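## Task

From the row of cartons on the wall shelf, remove the one marked C72 and set it down on the desk. Every other carton has to stay where it was, neither moved nor rotated. The robot must not topple or finish leaning, or the task fails. The result must hold without the robot supporting anything, so open the gripper and back the robot away at the end.

## Robot and tools

Robot: a simulated Hello Robot Stretch 3 with one arm. It has a two-wheel differential base (0.33 m long, 0.34 m wide), a lift carriage on a vertical mast, and a telescoping arm that reaches out to the robot's RIGHT side. The gripper cannot move forward on its own; the base must drive. Turning in place pivots about the point midway between the drive wheels, 0.05 m behind the front edge. With the arm pulled in and the wrist folded, a spin sweeps a 0.28 m radius; an unfolded, level gripper pokes beyond that. In this task each finger pad can press with only about 25 N, so a firm but not crushing grasp is needed.

Frames: the base frame has its origin on the floor between the drive wheels, x forward, y left, z up. hand_pose is reported in this frame, at the point where the closed fingertips meet; with all wrist joints at zero its x axis is up, y points back along the arm toward the mast, z toward the rear. The odometry frame is the base frame at scene start; base_odometry counts wheel rotation only, so slip looks like travel. Heading runs -3.142 to 3.142, left positive.

Tool execute_actions: argument actions is a list holding one action (or empty, which only reports state and images). An action may contain base, joints, or both, plus optional contact_limits; the parts start together. base takes exactly one key: translate_m, a relative straight drive in metres from the current spot (forward positive, -1 to 1), or rotate_rad, a relative turn in place in radians (left/counter-clockwise positive, -3.2 to 3.2). No sideways motion. joints is a single dictionary keyed by joint name, with absolute targets: lift_m 0 to 1.1 (arm height on mast); arm_m 0 to 0.52 (extension); wrist_yaw_rad -1.345 to 4.42 (0 along the arm, positive toward the front, 3.0 folded over the base); wrist_pitch_rad -1.57 to 0.451 (0 level, negative tips fingers down); wrist_roll_rad -2.911 to 2.911 (0 means fingers side by side and level); gripper_m -0.089 to 0.179 (larger is wider; the real fingertip gap is 0.007 m smaller near closed and 0.025 m smaller fully open, and zero under 0.007); head_pan_rad -3.953 to 1.73 (0 forward, positive left, -1.57 looks along the arm); head_tilt_rad -1.53 to 0.419 (negative looks down). contact_limits currently accepts only arm_m: a motor effort percentage (1 to 100) at which the arm motion halts with contact_stop (-value when retracting); smaller is gentler but too small stops immediately, and it also caps holding force until the next action. cameras chooses images: head_camera, nav_camera, wrist_camera or all; omitted/null means all, [] means none. Unknown keys or out-of-range numbers make the whole call rejected with no motion. A joint or the base left out of an action may still be driving toward an earlier target. Any one action is capped at 15 s. Example: {"base": {"translate_m": 0.3}, "joints": {"head_pan_rad": -0.8}}.

wait: seconds 0 to 10; commands nothing and returns state and images. zoom_image: camera plus region [x0, y0, x1, y1] in pixels of that camera's latest full image, top-left origin, at most 504x504. finished_scene: scene is the number of the current scene; it ends it permanently and reports success, so only call it once the goal is met and stable.

Results: base_status and joint_status tell how each motion ended: done (base done means wheels turned the commanded amount, slip included), off_target (stopped short and may still push), contact_stop, time_out, torque_fault. After the last three the target is dropped. Arm and lift stop on firm contact and then go slack until commanded again; a slack lift may sink under load or be pushed up by closing fingers on a surface. Base, wrist and head have no contact stop and keep pushing. A wrist servo that strains for several seconds shuts off for 10 s (torque_fault) and goes limp. on_its_own lists uncommanded joints; its held at value is a target, not a position, and an out-of-rest-range effort hints at load or contact. motor_effort is percent of max, positive toward higher values, bracket shows the peak; readings carry offsets and noise. Positive wheel effort pushes forward. lidar_m: 12 distances from the base origin, 30-degree sectors, first straight ahead then counter-clockwise (4th left, 7th behind, 10th right), plane 0.17 m above floor, range 0.15 to 12 m, '-' means nothing seen; it misses table tops, clear objects and thin legs, and robot parts can block sectors 5, 6, 9 and 10. wrist_depth_mm (45 to 1000) and head_depth_mm (280 to 4000, image sideways) give 7x7 grids of median depth from top left. base_tilt gives forward/right lean in degrees with a fixed bias up to about 4. turned_by_wheels and turned_by_imu give turn since last result. Camera calibration lines give K, distortion and T_world_to_cam mapping the base frame to each camera, with small errors that grow for the wrist camera.

Speed: the base is fast only when stowed (lift_m under 0.30, arm_m under 0.03, wrist_yaw_rad over 2.54); otherwise 0.10 m/s and 0.63 rad/s.

Gripper: close to a value below the object's width to grip (lower squeezes harder, but the stall guard then weakens it); to release, open at least 0.02 past where contact began. Neither the reading nor done proves a hold; check images. Resend a different value to squeeze again.

Avoid: folding or unfolding the wrist unless lift_m is 0.32 to 0.95, wrist_pitch_rad -0.4 and roll near 0 (folded, lift may go down to 0.25); with yaw under -0.4 keep pitch at -0.5 or lower. Pushing into something rigid with the gripper above about 0.45 m can tip the robot, especially on a repeated push or with a raised contact limit. Don't drive while gripping or pressing something fixed, and beware snagging furniture, mostly when reversing. If it leans, reverse the last move in small steps, free the gripper, and lower lift to about 0.2 if still tipped. Drops, slips, slams, hard hits, strong pushes, disturbing neighbouring cartons, and torque faults all count against you.

Each tool is called after "Emit:" as name(argument=value, ...), one argument or row to a line, values as JSON.

## Session

Emit:
execute_actions(
  actions=[],
)

Scene clock: 0.00 s.
base_odometry: x=+0.000 y=+0.000 heading=+0.000 (m, m, rad; odometry frame)
turned_by_wheels: +0.000 (rad since the last result)
turned_by_imu: +0.000 (rad since the last result)
base_tilt: forward=-0.9 right=+0.1 (deg)
lidar_m: 2.15 1.52 1.52 2.01 2.01 2.01 2.26 2.00 1.99 2.23 2.33 2.46
head_depth_mm: 2110 2791 2836 2857 2780 2789 2157 / 2102 3010 3028 3097 3074 3019 2170 / 2096 3074 3137 3176 3203 3053 2164 / 2114 2725 2724 2774 2776 2788 2155 / 2108 2426 2421 2448 2469 2492 2166 / 2067 2182 2192 2203 2212 2220 2139 / 1936 1975 1985 2003 2008 2027 1983
base_status: not commanded
joint_positions: lift_m=+0.592 arm_m=+0.001 wrist_yaw_rad=+2.961 wrist_pitch_rad=-0.622 wrist_roll_rad=-0.006 gripper_m=+0.037 head_pan_rad=-0.004 head_tilt_rad=-0.010
joint_status: not commanded
motor_effort: left_wheel=+0 right_wheel=+1 lift_m=+22 arm_m=+0 wrist_yaw_rad=+0 wrist_pitch_rad=+7 wrist_roll_rad=+0 gripper_m=+1 head_pan_rad=-1 head_tilt_rad=+3 (%)
hand_pose: x=+0.0136 y=+0.0450 z=+0.5619 quat_wxyz=(+0.276, +0.688, +0.156, +0.653) (m; base frame)
wrist_depth_mm: - - - - - - - / - - - - - - - / - - - - - - - / 904 931 936 939 948 960 926 / 774 817 - 827 817 829 811 / 718 738 718 713 717 737 727 / 638 644 - 662 661 658 661
pictures: head_camera (sideways: a quarter turn clockwise sets it upright), nav_camera (sideways: a quarter turn counterclockwise sets it upright), wrist_camera
Images, in order (width x height): head_camera 896x504, nav_camera 672x504, wrist_camera 644x364.

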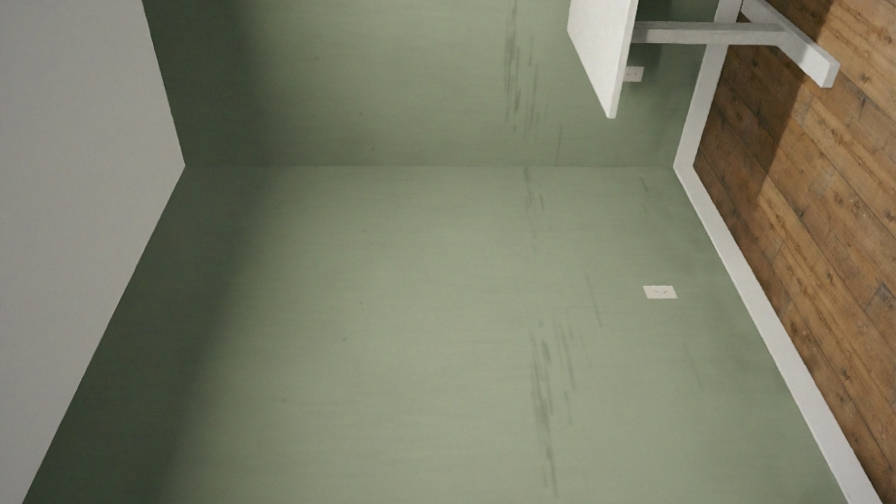

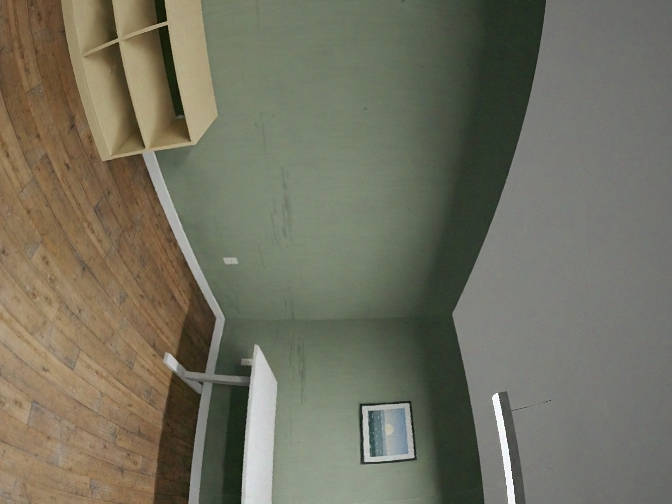

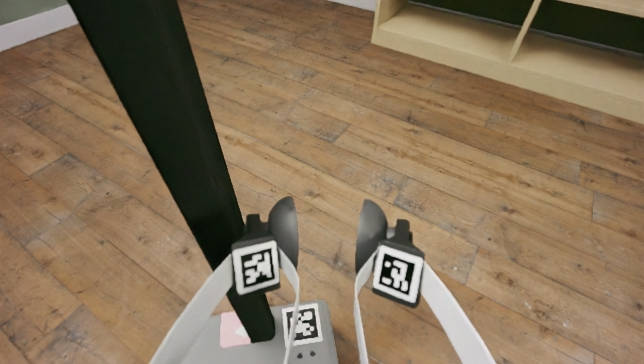

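Emit:
execute_actions(
  actions=[
    {"joints": {"head_pan_rad": 1.2, "head_tilt_rad": -0.2}},
  ],
  cameras=["head_camera", "nav_camera"],
)

Emit:
execute_actions(
  actions=[
    {"joints": {"head_pan_rad": -1.2, "head_tilt_rad": -0.2}},
  ],
  cameras=["head_camera", "nav_camera"],
)

Emit:
execute_actions(
  actions=[
    {"joints": {"head_pan_rad": -2.6, "head_tilt_rad": -0.2}},
  ],
  cameras=["head_camera", "nav_camera"],
)

Scene clock: 11.17 s.
base_odometry: x=+0.000 y=+0.000 heading=+0.000 (m, m, rad; odometry frame)
turned_by_wheels: +0.000 (rad since the last result)
turned_by_imu: +0.001 (rad since the last result)
base_tilt: forward=-0.8 right=+0.2 (deg)
lidar_m: 2.15 1.52 1.52 2.00 2.02 2.01 2.25 2.00 1.99 2.22 2.33 2.46
head_depth_mm: 1529 1576 1648 1706 1727 1564 1541 / 1571 1631 1689 1769 1720 1707 1584 / 1622 1688 1758 1825 1845 1794 1629 / 1671 1752 1826 1897 1844 1789 1679 / 1738 1811 1899 1975 2082 2108 1679 / 1793 1879 1973 2053 2165 2207 1672 / 1864 1954 2055 2138 2258 2211 1673
base_status: not commanded
joint_positions: lift_m=+0.592 arm_m=+0.001 wrist_yaw_rad=+2.961 wrist_pitch_rad=-0.622 wrist_roll_rad=-0.006 gripper_m=+0.037 head_pan_rad=+1.193 head_tilt_rad=-0.197
joint_status: all done
motor_effort: left_wheel=+0(0) right_wheel=+1(0) lift_m=+21(21) arm_m=+1(1) wrist_yaw_rad=+1(1) wrist_pitch_rad=+7(7) wrist_roll_rad=+0(0) gripper_m=+0(1) head_pan_rad=+3(47) head_tilt_rad=-1(16) (%)
hand_pose: x=+0.0136 y=+0.0450 z=+0.5619 quat_wxyz=(+0.276, +0.688, +0.156, +0.653) (m; base frame)
wrist_depth_mm: - - - - - - - / - - - - - - - / - - - - - - - / 926 904 919 923 942 942 937 / 809 800 - 813 815 834 823 / 713 718 720 718 707 728 734 / 635 634 - 679 651 646 647
pictures: head_camera (sideways: a quarter turn clockwise sets it upright), nav_camera (sideways: a quarter turn counterclockwise sets it upright)
camera_calibration (this result's frames):
head_camera: T_world_to_cam=[[-0.0924477, -0.22239, -0.970565, 1.29034], [-0.926223, 0.376972, 0.00184644, 0.00949466], [0.365466, 0.89913, -0.240833, 0.271909], [0, 0, 0, 1]] pos_world=[0.0287101, 0.0388993, 1.31783]
nav_camera: T_world_to_cam=[[0.0853023, 0.190103, 0.978051, -1.23042], [0.947195, -0.320007, -0.0204118, 0.0668251], [0.309102, 0.928147, -0.207362, 0.225064], [0, 0, 0, 1]] pos_world=[-0.0279065, 0.0463987, 1.25145]
Images, in order (width x height): head_camera 896x504, nav_camera 672x504.

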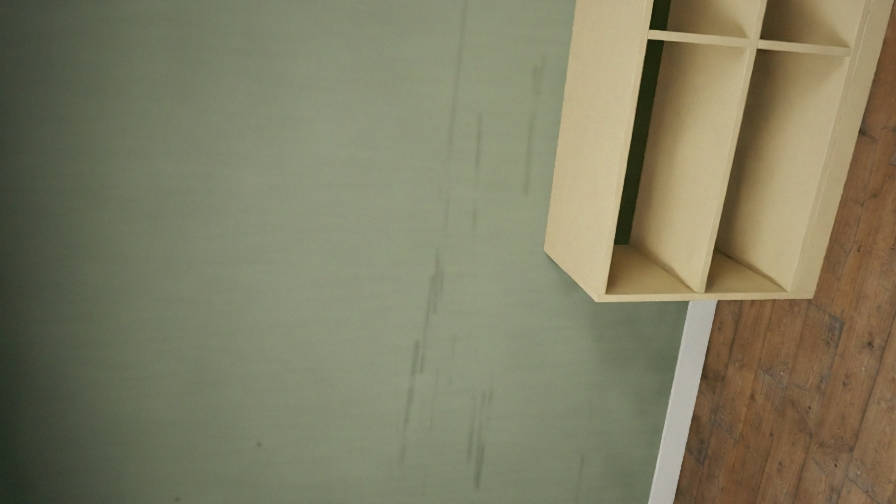

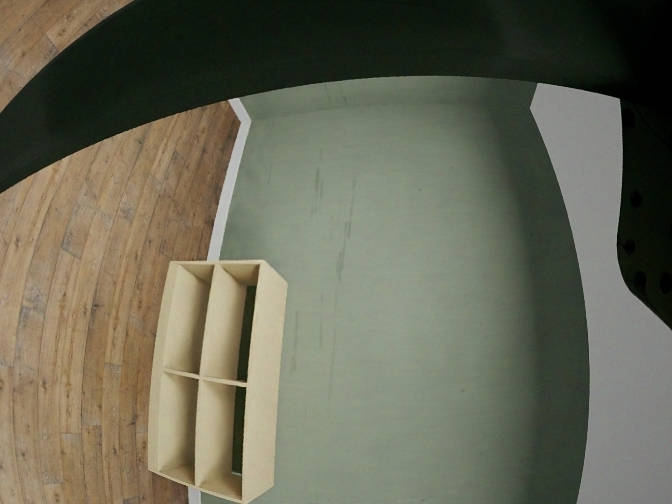

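Scene clock: 12.90 s.
base_odometry: x=+0.000 y=+0.000 heading=+0.000 (m, m, rad; odometry frame)
turned_by_wheels: +0.000 (rad since the last result)
turned_by_imu: +0.000 (rad since the last result)
base_tilt: forward=-0.9 right=+0.0 (deg)
lidar_m: 2.15 1.51 1.51 2.01 2.02 2.01 2.25 2.00 1.99 2.23 2.33 2.47
head_depth_mm: 2439 2510 2579 2651 2715 2215 1682 / 2772 2917 2964 3106 3036 2222 1671 / 2988 3119 3231 3366 3252 2210 1678 / 2833 2961 3102 3223 3253 2214 1682 / 2718 2805 2918 3038 3094 2208 1680 / 2541 2668 2772 2872 2968 2206 1680 / 2455 2510 2642 2657 2787 2205 1676
base_status: not commanded
joint_positions: lift_m=+0.592 arm_m=+0.001 wrist_yaw_rad=+2.961 wrist_pitch_rad=-0.622 wrist_roll_rad=-0.006 gripper_m=+0.037 head_pan_rad=-1.193 head_tilt_rad=-0.197
joint_status: all done
motor_effort: left_wheel=+0(0) right_wheel=+0(1) lift_m=+22(22) arm_m=+0(2) wrist_yaw_rad=+1(0) wrist_pitch_rad=+7(7) wrist_roll_rad=+0(0) gripper_m=+1(1) head_pan_rad=-5(47) head_tilt_rad=-2(2) (%)
hand_pose: x=+0.0136 y=+0.0450 z=+0.5619 quat_wxyz=(+0.276, +0.688, +0.156, +0.653) (m; base frame)
wrist_depth_mm: - - - - - - - / - - - - - - - / - - - - - - - / 911 917 916 937 928 927 955 / 799 796 - 825 814 802 819 / 719 721 713 724 711 733 724 / 634 639 - 646 652 661 666
pictures: head_camera (sideways: a quarter turn clockwise sets it upright), nav_camera (sideways: a quarter turn counterclockwise sets it upright)
camera_calibration (this result's frames):
head_camera: T_world_to_cam=[[-0.0853774, 0.225381, -0.970523, 1.29025], [0.932492, 0.361185, 0.00184495, -0.0018416], [0.350954, -0.904847, -0.241003, 0.272219], [0, 0, 0, 1]] pos_world=[0.0163387, -0.0438153, 1.31782]
nav_camera: T_world_to_cam=[[0.0684252, -0.19699, 0.978015, -1.23027], [-0.90867, -0.417016, -0.020421, 0.0781578], [0.41187, -0.887295, -0.207533, 0.22466], [0, 0, 0, 1]] pos_world=[0.0626703, -0.0104181, 1.25144]
Images, in order (width x height): head_camera 896x504, nav_camera 672x504.

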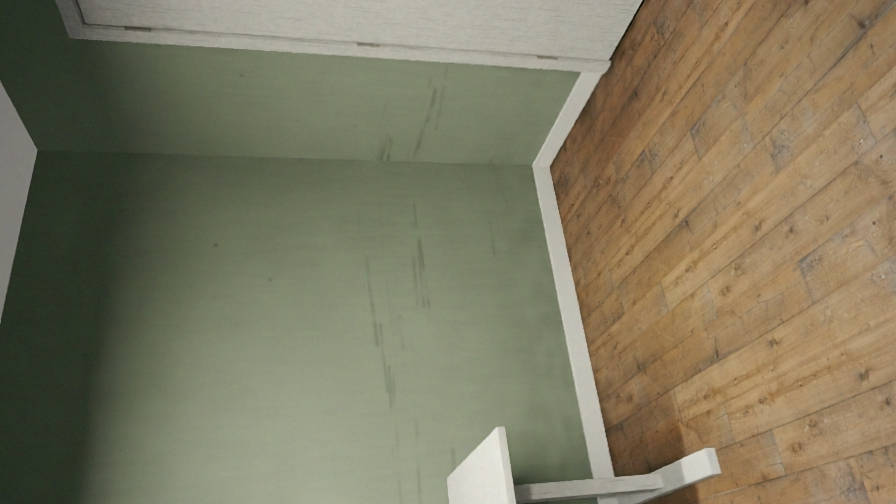

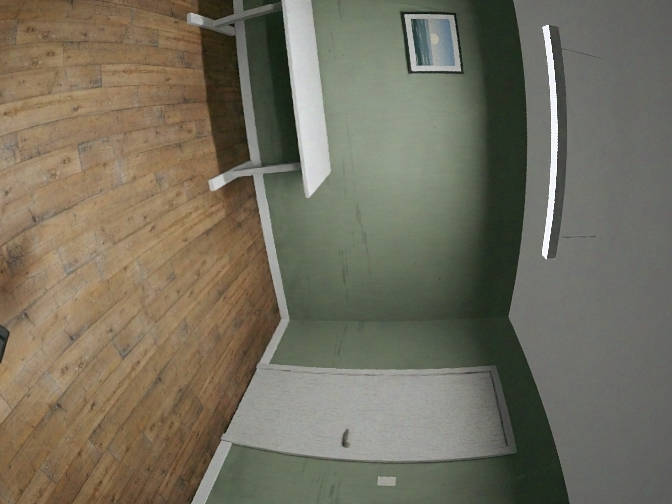

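Scene clock: 14.17 s.
base_odometry: x=+0.000 y=+0.000 heading=+0.000 (m, m, rad; odometry frame)
turned_by_wheels: +0.000 (rad since the last result)
turned_by_imu: +0.000 (rad since the last result)
base_tilt: forward=-0.9 right=+0.1 (deg)
lidar_m: 2.15 1.52 1.51 2.00 2.01 2.01 2.26 2.00 1.99 2.22 2.34 2.47
head_depth_mm: 2069 2169 2274 2391 2502 2221 1674 / 2008 2087 2181 2300 2393 2222 1682 / 1936 2015 2100 2205 2316 2209 1675 / 1872 1947 2031 2118 2215 2205 1674 / 1813 1879 1960 2039 2156 2183 1686 / 1750 1823 1904 1970 2073 2120 1675 / 1701 1768 1833 1909 2002 2057 1680
base_status: not commanded
joint_positions: lift_m=+0.592 arm_m=+0.001 wrist_yaw_rad=+2.961 wrist_pitch_rad=-0.622 wrist_roll_rad=-0.006 gripper_m=+0.037 head_pan_rad=-2.593 head_tilt_rad=-0.197
joint_status: all done
motor_effort: left_wheel=+0(0) right_wheel=+0(1) lift_m=+22(22) arm_m=+1(1) wrist_yaw_rad=+0(0) wrist_pitch_rad=+7(7) wrist_roll_rad=+0(0) gripper_m=+1(0) head_pan_rad=-5(49) head_tilt_rad=-1(2) (%)
hand_pose: x=+0.0136 y=+0.0450 z=+0.5619 quat_wxyz=(+0.276, +0.688, +0.156, +0.653) (m; base frame)
wrist_depth_mm: - - - - - - - / - - - - - - - / - - - - - - - / 922 925 930 913 922 942 945 / 785 808 - 826 812 810 823 / 716 707 721 725 701 733 724 / 640 646 - 650 661 664 645
pictures: head_camera (sideways: a quarter turn clockwise sets it upright), nav_camera (sideways: a quarter turn counterclockwise sets it upright)
camera_calibration (this result's frames):
head_camera: T_world_to_cam=[[0.207616, 0.122458, -0.970515, 1.28845], [0.514422, -0.857535, 0.00184469, 0.000708979], [-0.832025, -0.499637, -0.241033, 0.279474], [0, 0, 0, 1]] pos_world=[-0.035338, -0.0175371, 1.31782]
nav_camera: T_world_to_cam=[[-0.182519, -0.100927, 0.978008, -1.22873], [-0.565391, 0.82457, -0.0204226, 0.0760659], [-0.804375, -0.556684, -0.207563, 0.232118], [0, 0, 0, 1]] pos_world=[0.00544989, -0.0575171, 1.25144]
Images, in order (width x height): head_camera 896x504, nav_camera 672x504.

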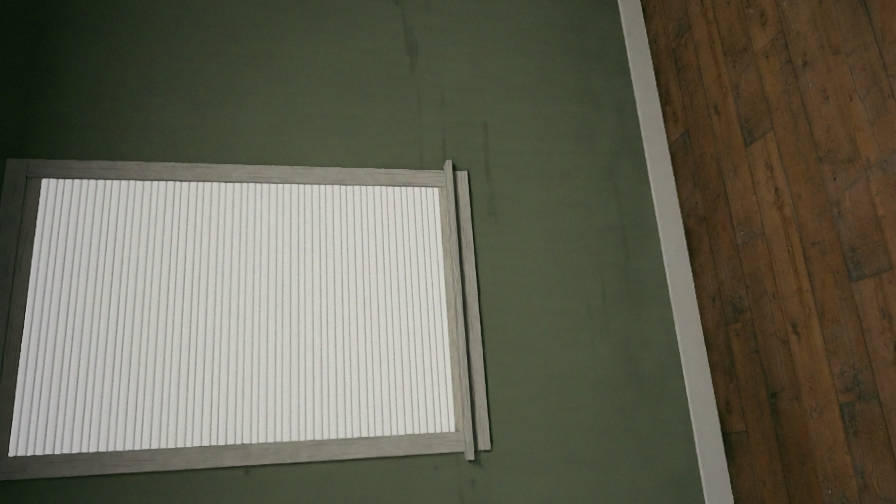

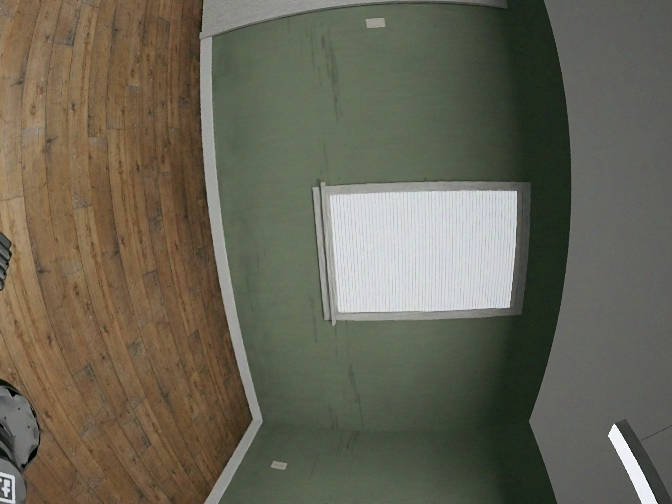

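Emit:
execute_actions(
  actions=[
    {"joints": {"head_pan_rad": -3.7, "head_tilt_rad": -0.2}},
  ],
  cameras=["head_camera", "nav_camera"],
)

Scene clock: 21.03 s.
base_odometry: x=+0.000 y=+0.000 heading=+0.000 (m, m, rad; odometry frame)
turned_by_wheels: +0.000 (rad since the last result)
turned_by_imu: +0.001 (rad since the last result)
base_tilt: forward=-0.8 right=+0.1 (deg)
lidar_m: 2.15 1.51 1.52 2.00 2.02 2.01 2.26 2.00 1.99 2.23 2.33 2.47
head_depth_mm: 1737 1798 1886 1939 2053 2119 1676 / 1760 1837 1922 1952 2087 2137 1678 / 1797 1863 1951 2002 2131 2171 1680 / 1807 1892 1970 2035 2164 2211 1682 / 1850 1925 2002 2093 2218 2225 1680 / 1875 1952 2043 2141 2229 2209 1680 / 1889 1989 2086 2173 2283 2210 1672
base_status: not commanded
joint_positions: lift_m=+0.592 arm_m=+0.001 wrist_yaw_rad=+2.961 wrist_pitch_rad=-0.622 wrist_roll_rad=-0.006 gripper_m=+0.037 head_pan_rad=-3.693 head_tilt_rad=-0.198
joint_status: all done
motor_effort: left_wheel=+0(1) right_wheel=+1(1) lift_m=+21(21) arm_m=+0(0) wrist_yaw_rad=+0(1) wrist_pitch_rad=+7(7) wrist_roll_rad=+0(0) gripper_m=+1(1) head_pan_rad=-5(47) head_tilt_rad=-1(0) (%)
hand_pose: x=+0.0136 y=+0.0450 z=+0.5619 quat_wxyz=(+0.276, +0.688, +0.156, +0.653) (m; base frame)
wrist_depth_mm: - - - - - - - / - - - - - - - / - - - - - - - / 901 924 928 931 922 938 966 / 807 809 - 808 831 811 818 / 700 704 726 723 708 730 722 / 647 647 - 648 650 655 651
pictures: head_camera (sideways: a quarter turn clockwise sets it upright), nav_camera (sideways: a quarter turn counterclockwise sets it upright)
camera_calibration (this result's frames):
head_camera: T_world_to_cam=[[0.203325, -0.129492, -0.970511, 1.28847], [-0.530902, -0.847431, 0.00184453, 0.00708568], [-0.82268, 0.514871, -0.241051, 0.279441], [0, 0, 0, 1]] pos_world=[-0.0283255, 0.0289753, 1.31782]
nav_camera: T_world_to_cam=[[-0.172752, 0.116892, 0.978005, -1.22879], [0.478405, 0.877902, -0.0204235, 0.0697], [-0.860979, 0.464354, -0.207581, 0.232487], [0, 0, 0, 1]] pos_world=[-0.0454538, -0.0255106, 1.25144]
Images, in order (width x height): head_camera 896x504, nav_camera 672x504.

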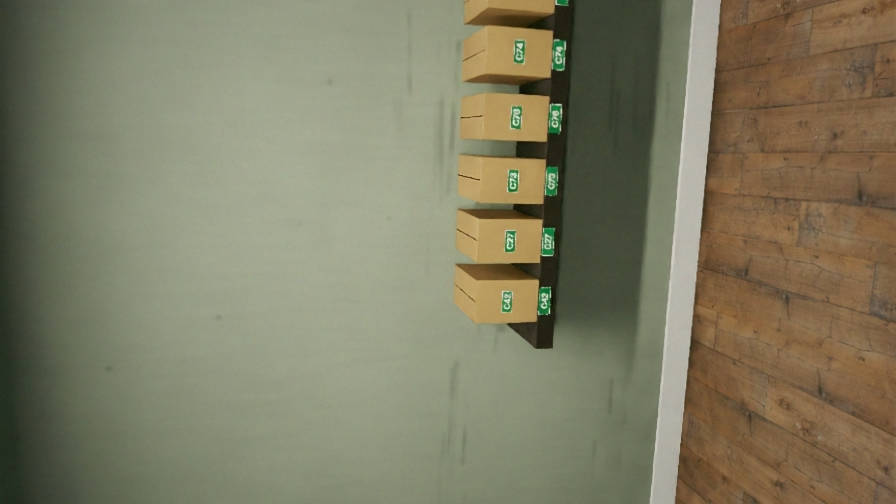

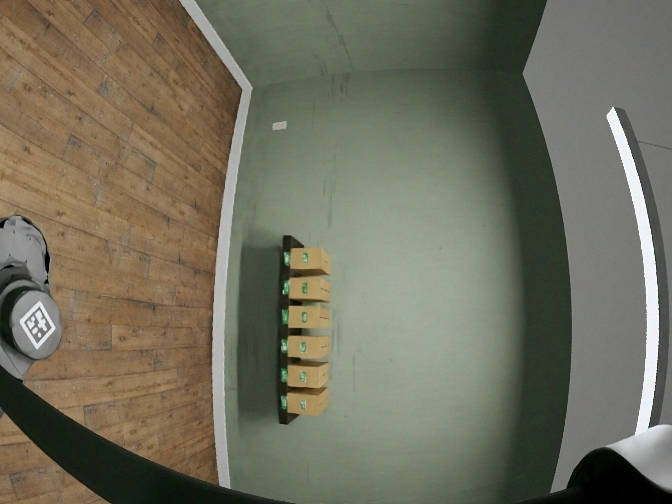

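Emit:
zoom_image(
  camera="head_camera",
  region=[400, 0, 650, 360],
)

Region (400, 0, 650, 360) of head_camera's 896x504 image, scaled by 1.400, with more detail than that image has; it fills the left 350 columns of this view, and the rest is white.

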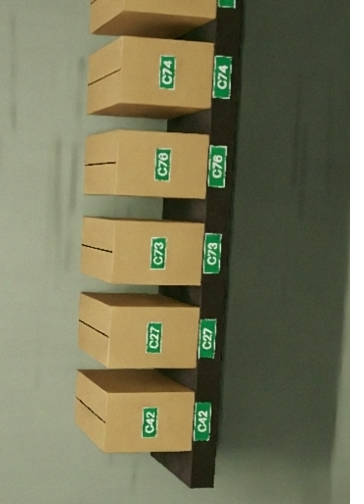

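Emit:
execute_actions(
  actions=[
    {"joints": {"head_pan_rad": -3.94, "head_tilt_rad": -0.25}},
  ],
  cameras=["head_camera"],
)

Scene clock: 26.93 s.
base_odometry: x=+0.000 y=+0.000 heading=+0.000 (m, m, rad; odometry frame)
turned_by_wheels: +0.000 (rad since the last result)
turned_by_imu: +0.001 (rad since the last result)
base_tilt: forward=-0.9 right=+0.2 (deg)
lidar_m: 2.14 1.52 1.52 2.01 2.02 2.01 2.26 1.99 1.99 2.22 2.34 2.47
head_depth_mm: - - - - - - - / - - - - - - - / 1782 1878 1979 1863 2209 2068 1647 / 1777 1872 1960 1969 2210 2070 1594 / 1762 1855 1949 1958 2178 2061 1603 / 1750 1839 1938 1986 2141 2059 1602 / 1736 1817 1913 1947 2127 2042 1593
base_status: not commanded
joint_positions: lift_m=+0.592 arm_m=+0.001 wrist_yaw_rad=+2.961 wrist_pitch_rad=-0.622 wrist_roll_rad=-0.006 gripper_m=+0.037 head_pan_rad=-3.933 head_tilt_rad=-0.247
joint_status: all done
motor_effort: left_wheel=+0(0) right_wheel=+0(2) lift_m=+22(22) arm_m=+2(0) wrist_yaw_rad=-1(0) wrist_pitch_rad=+7(7) wrist_roll_rad=+0(0) gripper_m=+1(1) head_pan_rad=-5(27) head_tilt_rad=-1(6) (%)
hand_pose: x=+0.0136 y=+0.0450 z=+0.5619 quat_wxyz=(+0.276, +0.688, +0.156, +0.653) (m; base frame)
wrist_depth_mm: - - - - - - - / - - - - - - - / - - - - - - - / 897 929 909 933 927 932 968 / 813 819 - 819 821 819 806 / 708 715 720 725 716 726 748 / 633 646 - 666 648 664 657
pictures: head_camera (sideways: a quarter turn clockwise sets it upright)
camera_calibration (this result's frames):
head_camera: T_world_to_cam=[[0.19998, -0.207762, -0.957519, 1.27151], [-0.717179, -0.696888, 0.00142564, 0.00876743], [-0.66758, 0.686427, -0.288366, 0.340077], [0, 0, 0, 1]] pos_world=[-0.0209619, 0.0368443, 1.31555]
Images, in order (width x height): head_camera 896x504.

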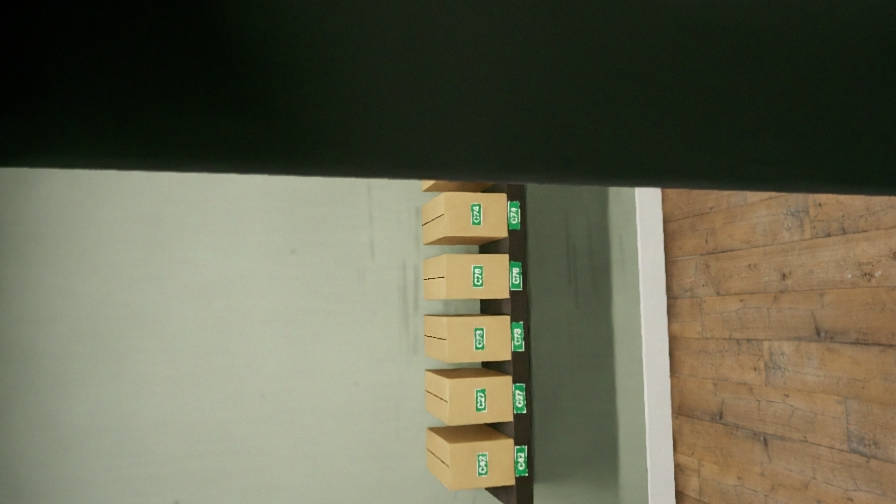

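Emit:
execute_actions(
  actions=[
    {"base": {"rotate_rad": 2.07}, "joints": {"lift_m": 0.28, "head_pan_rad": 0.3, "head_tilt_rad": -0.3}},
  ],
  cameras=["head_camera", "nav_camera"],
)

Scene clock: 53.83 s.
base_odometry: x=+0.000 y=+0.000 heading=+2.070 (m, m, rad; odometry frame)
turned_by_wheels: +2.070 (rad since the last result)
turned_by_imu: +2.067 (rad since the last result)
base_tilt: forward=-0.8 right=+0.1 (deg)
lidar_m: 2.02 2.01 2.23 2.00 1.99 2.20 2.33 2.46 2.18 1.52 1.52 1.98
head_depth_mm: 1786 1881 2008 2145 2282 1931 1516 / 1769 1875 1981 2085 2267 1929 1525 / 1760 1868 1989 1853 2243 1939 1516 / 1749 1841 1961 1847 2226 1938 1514 / 1731 1829 1944 1908 2229 1933 1518 / 1716 1822 1928 1830 2204 1935 1520 / 1715 1813 1927 1908 2180 1920 1516
base_status: done
joint_positions: lift_m=+0.280 arm_m=+0.001 wrist_yaw_rad=+2.961 wrist_pitch_rad=-0.623 wrist_roll_rad=-0.006 gripper_m=+0.037 head_pan_rad=+0.293 head_tilt_rad=-0.297
joint_status: all done
motor_effort: left_wheel=-4(12) right_wheel=+3(8) lift_m=+16(19) arm_m=+0(1) wrist_yaw_rad=+0(0) wrist_pitch_rad=+7(7) wrist_roll_rad=+0(0) gripper_m=+0(1) head_pan_rad=+3(48) head_tilt_rad=-2(6) (%)
hand_pose: x=+0.0136 y=+0.0449 z=+0.2501 quat_wxyz=(+0.276, +0.688, +0.156, +0.653) (m; base frame)
wrist_depth_mm: 905 - 910 944 930 938 979 / 728 - 729 747 732 742 756 / 595 593 591 612 607 613 611 / 520 509 534 539 525 522 529 / 457 - - - 455 457 459 / - - - - 395 403 407 / - - - - 363 363 362
pictures: head_camera (sideways: a quarter turn clockwise sets it upright), nav_camera (sideways: a quarter turn counterclockwise sets it upright)
camera_calibration (this result's frames):
head_camera: T_world_to_cam=[[-0.322802, -0.0933856, -0.941848, 1.25424], [-0.280575, 0.959832, 0.000993686, 0.00666657], [0.903923, 0.26458, -0.336038, 0.392533], [0, 0, 0, 1]] pos_world=[0.0519227, 0.00687282, 1.3132]
nav_camera: T_world_to_cam=[[0.293939, 0.0791661, 0.95254, -1.19836], [0.336177, -0.941454, -0.0254946, 0.0771665], [0.894754, 0.327716, -0.303344, 0.346417], [0, 0, 0, 1]] pos_world=[0.0163448, 0.0539915, 1.24853]
Images, in order (width x height): head_camera 896x504, nav_camera 672x504.

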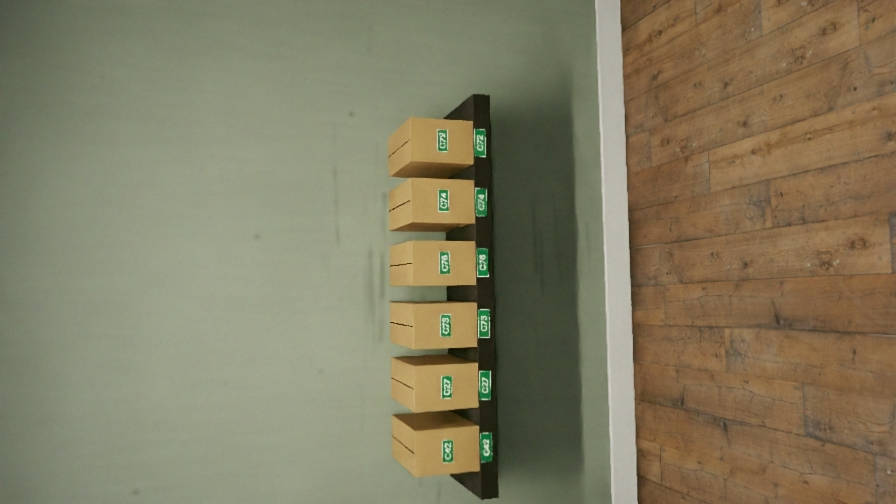

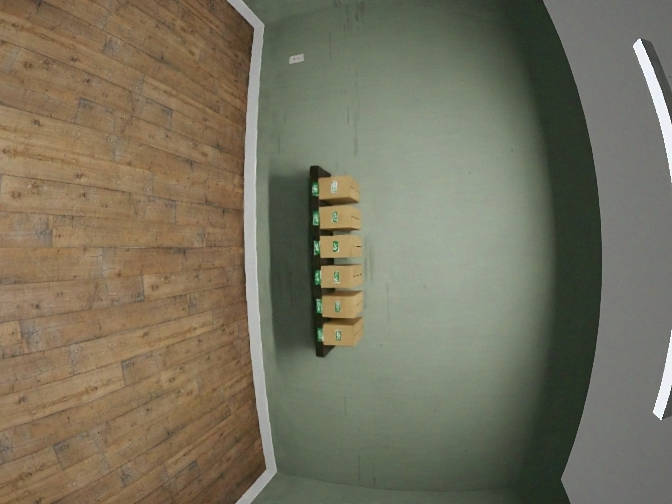

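Emit:
zoom_image(
  camera="head_camera",
  region=[370, 80, 520, 290],
)

Region (370, 80, 520, 290) of head_camera's 896x504 image, scaled by 2.400, with more detail than that image has; it fills the left 360 columns of this view, and the rest is white.

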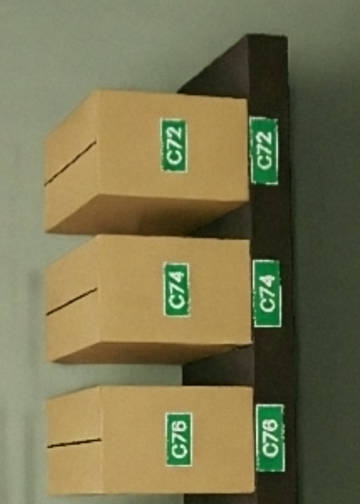

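Emit:
execute_actions(
  actions=[
    {"base": {"translate_m": 1.0}, "joints": {"head_pan_rad": 0.1, "head_tilt_rad": -0.5}},
  ],
  cameras=["head_camera"],
)

Emit:
execute_actions(
  actions=[
    {"base": {"translate_m": 0.2}},
  ],
  cameras=["head_camera"],
)

Scene clock: 72.20 s.
base_odometry: x=-0.478 y=+0.878 heading=+2.070 (m, m, rad; odometry frame)
turned_by_wheels: +0.000 (rad since the last result)
turned_by_imu: +0.003 (rad since the last result)
base_tilt: forward=-0.9 right=+0.2 (deg)
lidar_m: 1.07 1.07 1.18 1.89 2.32 2.58 3.75 3.30 1.43 1.13 1.46 1.30
head_depth_mm: 980 1082 1203 1349 1545 1579 1312 / 957 1055 1166 1298 1481 1572 1315 / 933 1022 1130 1261 1425 1541 1310 / 914 994 1096 1209 1372 1502 1309 / 890 969 1066 986 988 1475 1307 / 870 946 1036 1036 976 1443 1306 / 851 920 1007 936 927 1394 1299
base_status: done
joint_positions: lift_m=+0.280 arm_m=+0.001 wrist_yaw_rad=+2.961 wrist_pitch_rad=-0.623 wrist_roll_rad=-0.006 gripper_m=+0.037 head_pan_rad=+0.107 head_tilt_rad=-0.495
joint_status: all done
motor_effort: left_wheel=-4(11) right_wheel=+3(9) lift_m=+16(16) arm_m=+1(1) wrist_yaw_rad=+1(0) wrist_pitch_rad=+7(7) wrist_roll_rad=+0(0) gripper_m=+0(0) head_pan_rad=-5(24) head_tilt_rad=-3(17) (%)
hand_pose: x=+0.0136 y=+0.0449 z=+0.2500 quat_wxyz=(+0.276, +0.688, +0.156, +0.653) (m; base frame)
wrist_depth_mm: 897 - 923 938 929 947 813 / 710 - 720 737 741 755 744 / 596 596 605 604 608 606 623 / 515 517 530 533 523 525 528 / 461 - - - 457 457 459 / - - - - 399 407 407 / - - - - 362 369 365
pictures: head_camera (sideways: a quarter turn clockwise sets it upright)
camera_calibration (this result's frames):
head_camera: T_world_to_cam=[[-0.512075, -0.0511413, -0.857417, 1.14524], [-0.0981773, 0.995169, -0.000723204, 0.00778918], [0.853311, 0.0838086, -0.514622, 0.625229], [0, 0, 0, 1]] pos_world=[0.0536997, -0.00158187, 1.30371]
Images, in order (width x height): head_camera 896x504.

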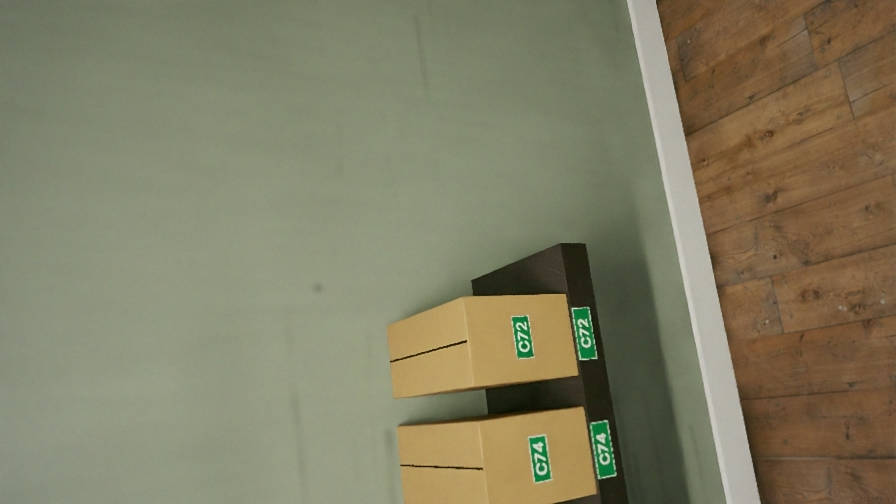

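Scene clock: 74.67 s.
base_odometry: x=-0.574 y=+1.054 heading=+2.070 (m, m, rad; odometry frame)
turned_by_wheels: +0.000 (rad since the last result)
turned_by_imu: +0.001 (rad since the last result)
base_tilt: forward=-0.8 right=+0.0 (deg)
lidar_m: 0.88 0.88 0.97 1.55 2.39 2.65 3.53 3.30 1.52 1.14 1.39 1.07
head_depth_mm: 800 881 976 1097 1252 1447 1307 / 780 856 949 1061 1209 1395 1309 / 761 831 917 1024 1156 1337 1309 / 741 811 892 992 1099 1277 1304 / 724 790 864 950 788 855 1309 / 707 769 845 895 747 814 1277 / 691 751 820 892 803 800 1250
base_status: done
joint_positions: lift_m=+0.280 arm_m=+0.001 wrist_yaw_rad=+2.961 wrist_pitch_rad=-0.623 wrist_roll_rad=-0.006 gripper_m=+0.037 head_pan_rad=+0.107 head_tilt_rad=-0.495
joint_status: not commanded
motor_effort: left_wheel=-3(11) right_wheel=+2(8) lift_m=+16(16) arm_m=+0(1) wrist_yaw_rad=+0(0) wrist_pitch_rad=+7(7) wrist_roll_rad=+0(0) gripper_m=+1(1) head_pan_rad=-4(5) head_tilt_rad=-3(2) (%)
hand_pose: x=+0.0136 y=+0.0449 z=+0.2500 quat_wxyz=(+0.276, +0.688, +0.156, +0.653) (m; base frame)
wrist_depth_mm: 918 - 909 909 917 834 695 / 702 - 726 721 728 750 696 / 598 598 606 611 614 612 618 / 508 513 529 532 520 523 529 / 456 - - - 457 459 464 / - - - - 394 403 410 / - - - - 362 366 365
pictures: head_camera (sideways: a quarter turn clockwise sets it upright)
camera_calibration (this result's frames):
head_camera: T_world_to_cam=[[-0.51235, -0.0511413, -0.857253, 1.14503], [-0.0981208, 0.995174, -0.000725967, 0.00779243], [0.853153, 0.0837423, -0.514895, 0.625586], [0, 0, 0, 1]] pos_world=[0.0537002, -0.00158453, 1.3037]
Images, in order (width x height): head_camera 896x504.

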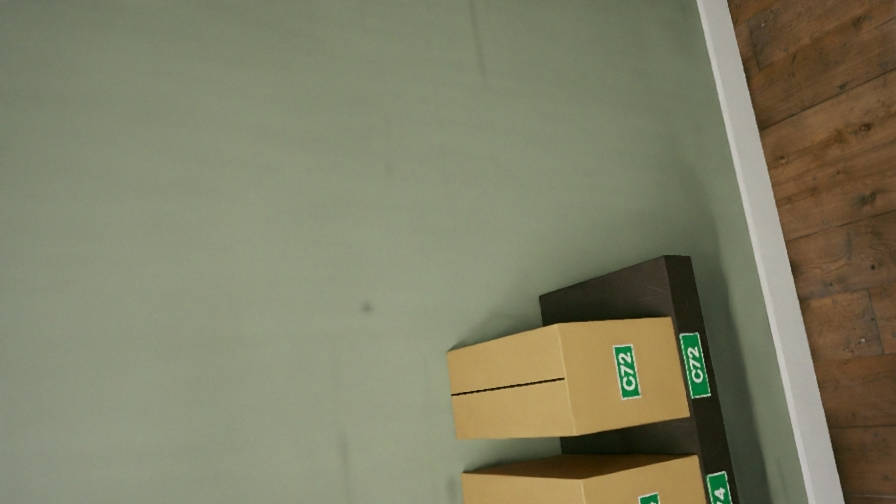

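Emit:
execute_actions(
  actions=[
    {"base": {"rotate_rad": 1.908}, "joints": {"lift_m": 0.93, "wrist_pitch_rad": -0.4, "wrist_roll_rad": 0.0, "head_pan_rad": -1.57, "head_tilt_rad": -0.7}},
  ],
  cameras=["head_camera"],
)

Emit:
execute_actions(
  actions=[
    {"joints": {"wrist_yaw_rad": 0.0, "gripper_m": 0.179}},
  ],
  cameras=["head_camera", "wrist_camera"],
)

Scene clock: 109.57 s.
base_odometry: x=-0.574 y=+1.054 heading=-2.306 (m, m, rad; odometry frame)
turned_by_wheels: +1.908 (rad since the last result)
turned_by_imu: +1.906 (rad since the last result)
base_tilt: forward=-0.8 right=+0.0 (deg)
lidar_m: 2.39 2.49 3.38 3.49 1.52 1.14 1.39 1.24 0.91 0.88 0.91 1.25
head_depth_mm: 739 833 956 1116 - - 1174 / 737 834 954 1115 1270 - 1187 / 737 834 918 895 869 - - / 736 833 895 772 870 - - / 736 832 916 809 870 - 1166 / 736 831 899 769 1300 - 1184 / 735 831 895 810 1339 1360 1182
base_status: done
joint_positions: lift_m=+0.930 arm_m=+0.001 wrist_yaw_rad=+2.961 wrist_pitch_rad=-0.420 wrist_roll_rad=-0.004 gripper_m=+0.037 head_pan_rad=-1.563 head_tilt_rad=-0.692
joint_status: all done
motor_effort: left_wheel=-4(14) right_wheel=+3(10) lift_m=+27(29) arm_m=+0(1) wrist_yaw_rad=+0(0) wrist_pitch_rad=+11(12) wrist_roll_rad=+2(1) gripper_m=+0(1) head_pan_rad=-5(49) head_tilt_rad=-3(18) (%)
hand_pose: x=+0.0190 y=+0.0745 z=+0.9419 quat_wxyz=(+0.209, +0.700, +0.085, +0.677) (m; base frame)
wrist_depth_mm: - - - - - - - / - - - - - - - / - - - - - - - / - - - - - - - / - - - - - - - / - - - - - - - / - - - - - - -
pictures: head_camera (sideways: a quarter turn clockwise sets it upright)
camera_calibration (this result's frames):
head_camera: T_world_to_cam=[[-0.00143944, 0.672467, -0.740125, 0.989222], [0.999997, -0.00050581, -0.00240443, 0.00327866], [-0.00199126, -0.740127, -0.672465, 0.835787], [0, 0, 0, 1]] pos_world=[-0.000190447, -0.0466291, 1.29419]
Images, in order (width x height): head_camera 896x504.

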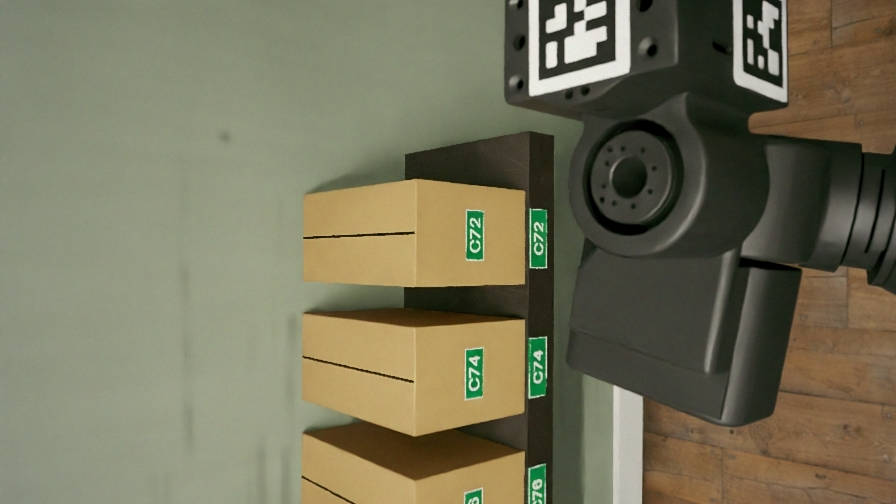

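Scene clock: 112.07 s.
base_odometry: x=-0.574 y=+1.054 heading=-2.306 (m, m, rad; odometry frame)
turned_by_wheels: +0.000 (rad since the last result)
turned_by_imu: +0.001 (rad since the last result)
base_tilt: forward=-0.9 right=+0.0 (deg)
lidar_m: 2.39 2.48 3.36 3.54 1.52 1.15 1.39 1.24 0.91 0.88 0.91 1.25
head_depth_mm: 737 835 956 1118 - - - / 738 832 954 1114 - - - / 738 832 917 945 - - - / 738 833 895 772 - - 1185 / 736 831 914 810 1371 1368 1188 / 737 833 895 771 1338 1365 1183 / 737 830 894 808 1336 1370 1182
base_status: not commanded
joint_positions: lift_m=+0.930 arm_m=+0.001 wrist_yaw_rad=+0.003 wrist_pitch_rad=-0.420 wrist_roll_rad=-0.003 gripper_m=+0.133 head_pan_rad=-1.563 head_tilt_rad=-0.692
joint_status: gripper_m off_target (ended at +0.133, target +0.179); the others done
motor_effort: left_wheel=-4(4) right_wheel=+2(3) lift_m=+27(27) arm_m=+0(0) wrist_yaw_rad=-3(4) wrist_pitch_rad=+11(11) wrist_roll_rad=+1(2) gripper_m=+100(100) head_pan_rad=-5(5) head_tilt_rad=-3(5) (%)
hand_pose: x=-0.0208 y=-0.3702 z=+0.9419 quat_wxyz=(+0.693, +0.149, -0.690, -0.146) (m; base frame)
wrist_depth_mm: 576 570 569 559 560 557 550 / 606 615 608 601 611 601 609 / 497 505 491 489 675 678 673 / 477 480 457 455 743 740 738 / 543 521 520 521 796 839 839 / - - - - - - 954 / - - - - - - -
pictures: head_camera (sideways: a quarter turn clockwise sets it upright), wrist_camera
camera_calibration (this result's frames):
head_camera: T_world_to_cam=[[-0.00143952, 0.672467, -0.740125, 0.989221], [0.999997, -0.000505691, -0.00240443, 0.00327866], [-0.00199118, -0.740126, -0.672465, 0.835788], [0, 0, 0, 1]] pos_world=[-0.000190441, -0.0466291, 1.29419]
wrist_camera: T_world_to_cam=[[-0.997846, -0.0567995, 0.032825, -0.069393], [-0.0598539, 0.583418, -0.809963, 1.01024], [0.0268548, -0.810183, -0.585561, 0.416491], [0, 0, 0, 1]] pos_world=[-0.0199615, -0.2559, 1.06442]
Images, in order (width x height): head_camera 896x504, wrist_camera 644x364.

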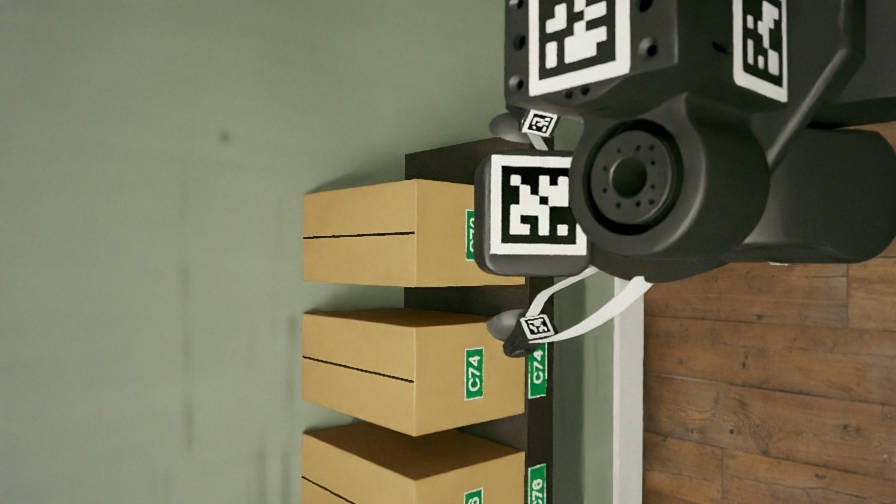

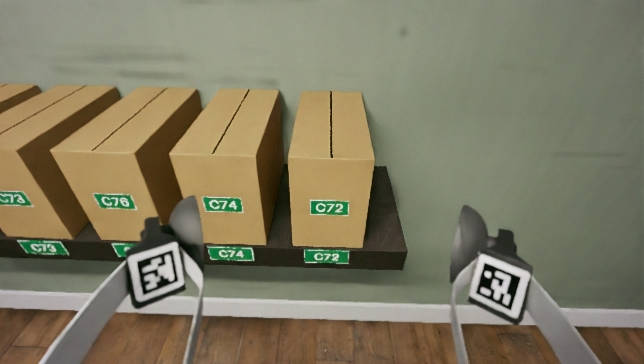

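Emit:
execute_actions(
  actions=[
    {"joints": {"wrist_pitch_rad": -1.57, "lift_m": 1.0}},
  ],
  cameras=["head_camera", "wrist_camera"],
)

Scene clock: 116.50 s.
base_odometry: x=-0.574 y=+1.054 heading=-2.306 (m, m, rad; odometry frame)
turned_by_wheels: +0.000 (rad since the last result)
turned_by_imu: +0.001 (rad since the last result)
base_tilt: forward=-0.8 right=+0.1 (deg)
lidar_m: 2.39 2.48 3.39 3.54 1.52 1.14 1.39 1.24 0.91 0.88 0.91 1.25
head_depth_mm: 737 833 - - - - - / 738 834 956 - - - - / 738 831 916 - - - - / 737 834 898 771 1321 1345 - / 736 833 916 808 1336 1369 1208 / 737 830 894 770 1338 1368 1192 / 736 830 895 807 1344 1364 1182
base_status: not commanded
joint_positions: lift_m=+1.000 arm_m=+0.001 wrist_yaw_rad=+0.003 wrist_pitch_rad=-1.563 wrist_roll_rad=-0.003 gripper_m=+0.179 head_pan_rad=-1.563 head_tilt_rad=-0.692
joint_status: all done
on_its_own: gripper_m moved +0.046 to your old target +0.179
motor_effort: left_wheel=-4(4) right_wheel=+3(2) lift_m=+27(25) arm_m=+1(1) wrist_yaw_rad=-2(2) wrist_pitch_rad=-3(11) wrist_roll_rad=+2(2) gripper_m=+1(1) head_pan_rad=-5(5) head_tilt_rad=-5(3) (%)
hand_pose: x=-0.0217 y=-0.1239 z=+0.8820 quat_wxyz=(+0.503, +0.500, -0.500, -0.497) (m; base frame)
wrist_depth_mm: 964 964 953 943 942 938 939 / - 965 - 991 962 999 973 / - - - - - - - / - - - - - - - / - - - - - - - / - - - - - - - / - - - - - - -
pictures: head_camera (sideways: a quarter turn clockwise sets it upright), wrist_camera
camera_calibration (this result's frames):
head_camera: T_world_to_cam=[[-0.00143936, 0.672467, -0.740125, 0.989222], [0.999997, -0.00050593, -0.00240443, 0.00327866], [-0.00199135, -0.740127, -0.672465, 0.835787], [0, 0, 0, 1]] pos_world=[-0.000190452, -0.0466291, 1.29419]
wrist_camera: T_world_to_cam=[[-0.997922, -0.0542828, -0.0347148, 0.00556222], [-0.0600394, 0.978927, 0.195184, -0.0195644], [0.0233881, 0.196863, -0.980152, 1.05367], [0, 0, 0, 1]] pos_world=[-0.0202673, -0.187974, 1.03677]
Images, in order (width x height): head_camera 896x504, wrist_camera 644x364.

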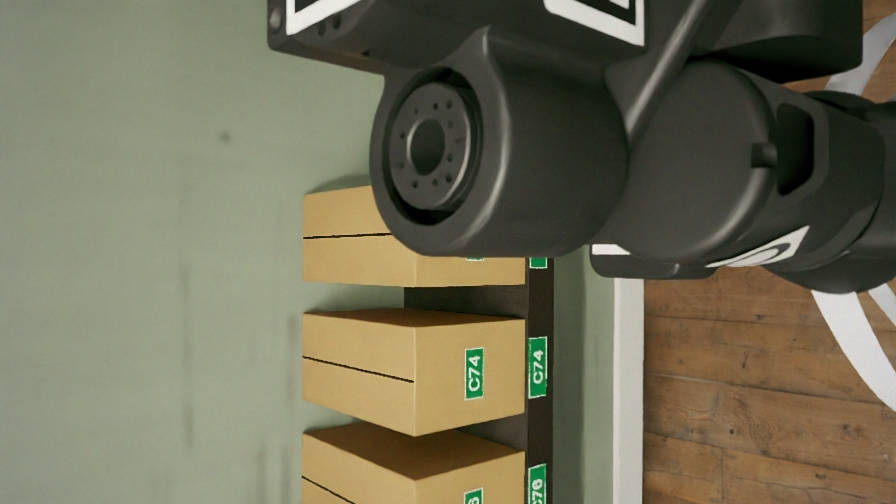

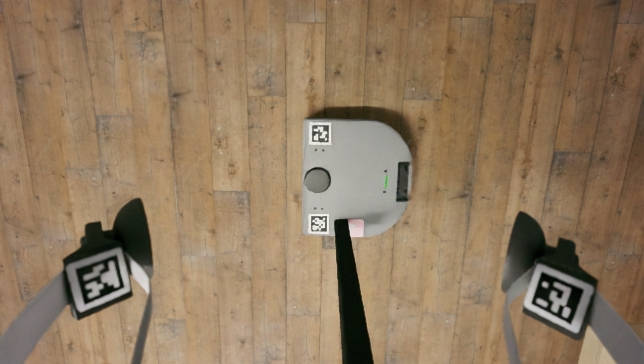

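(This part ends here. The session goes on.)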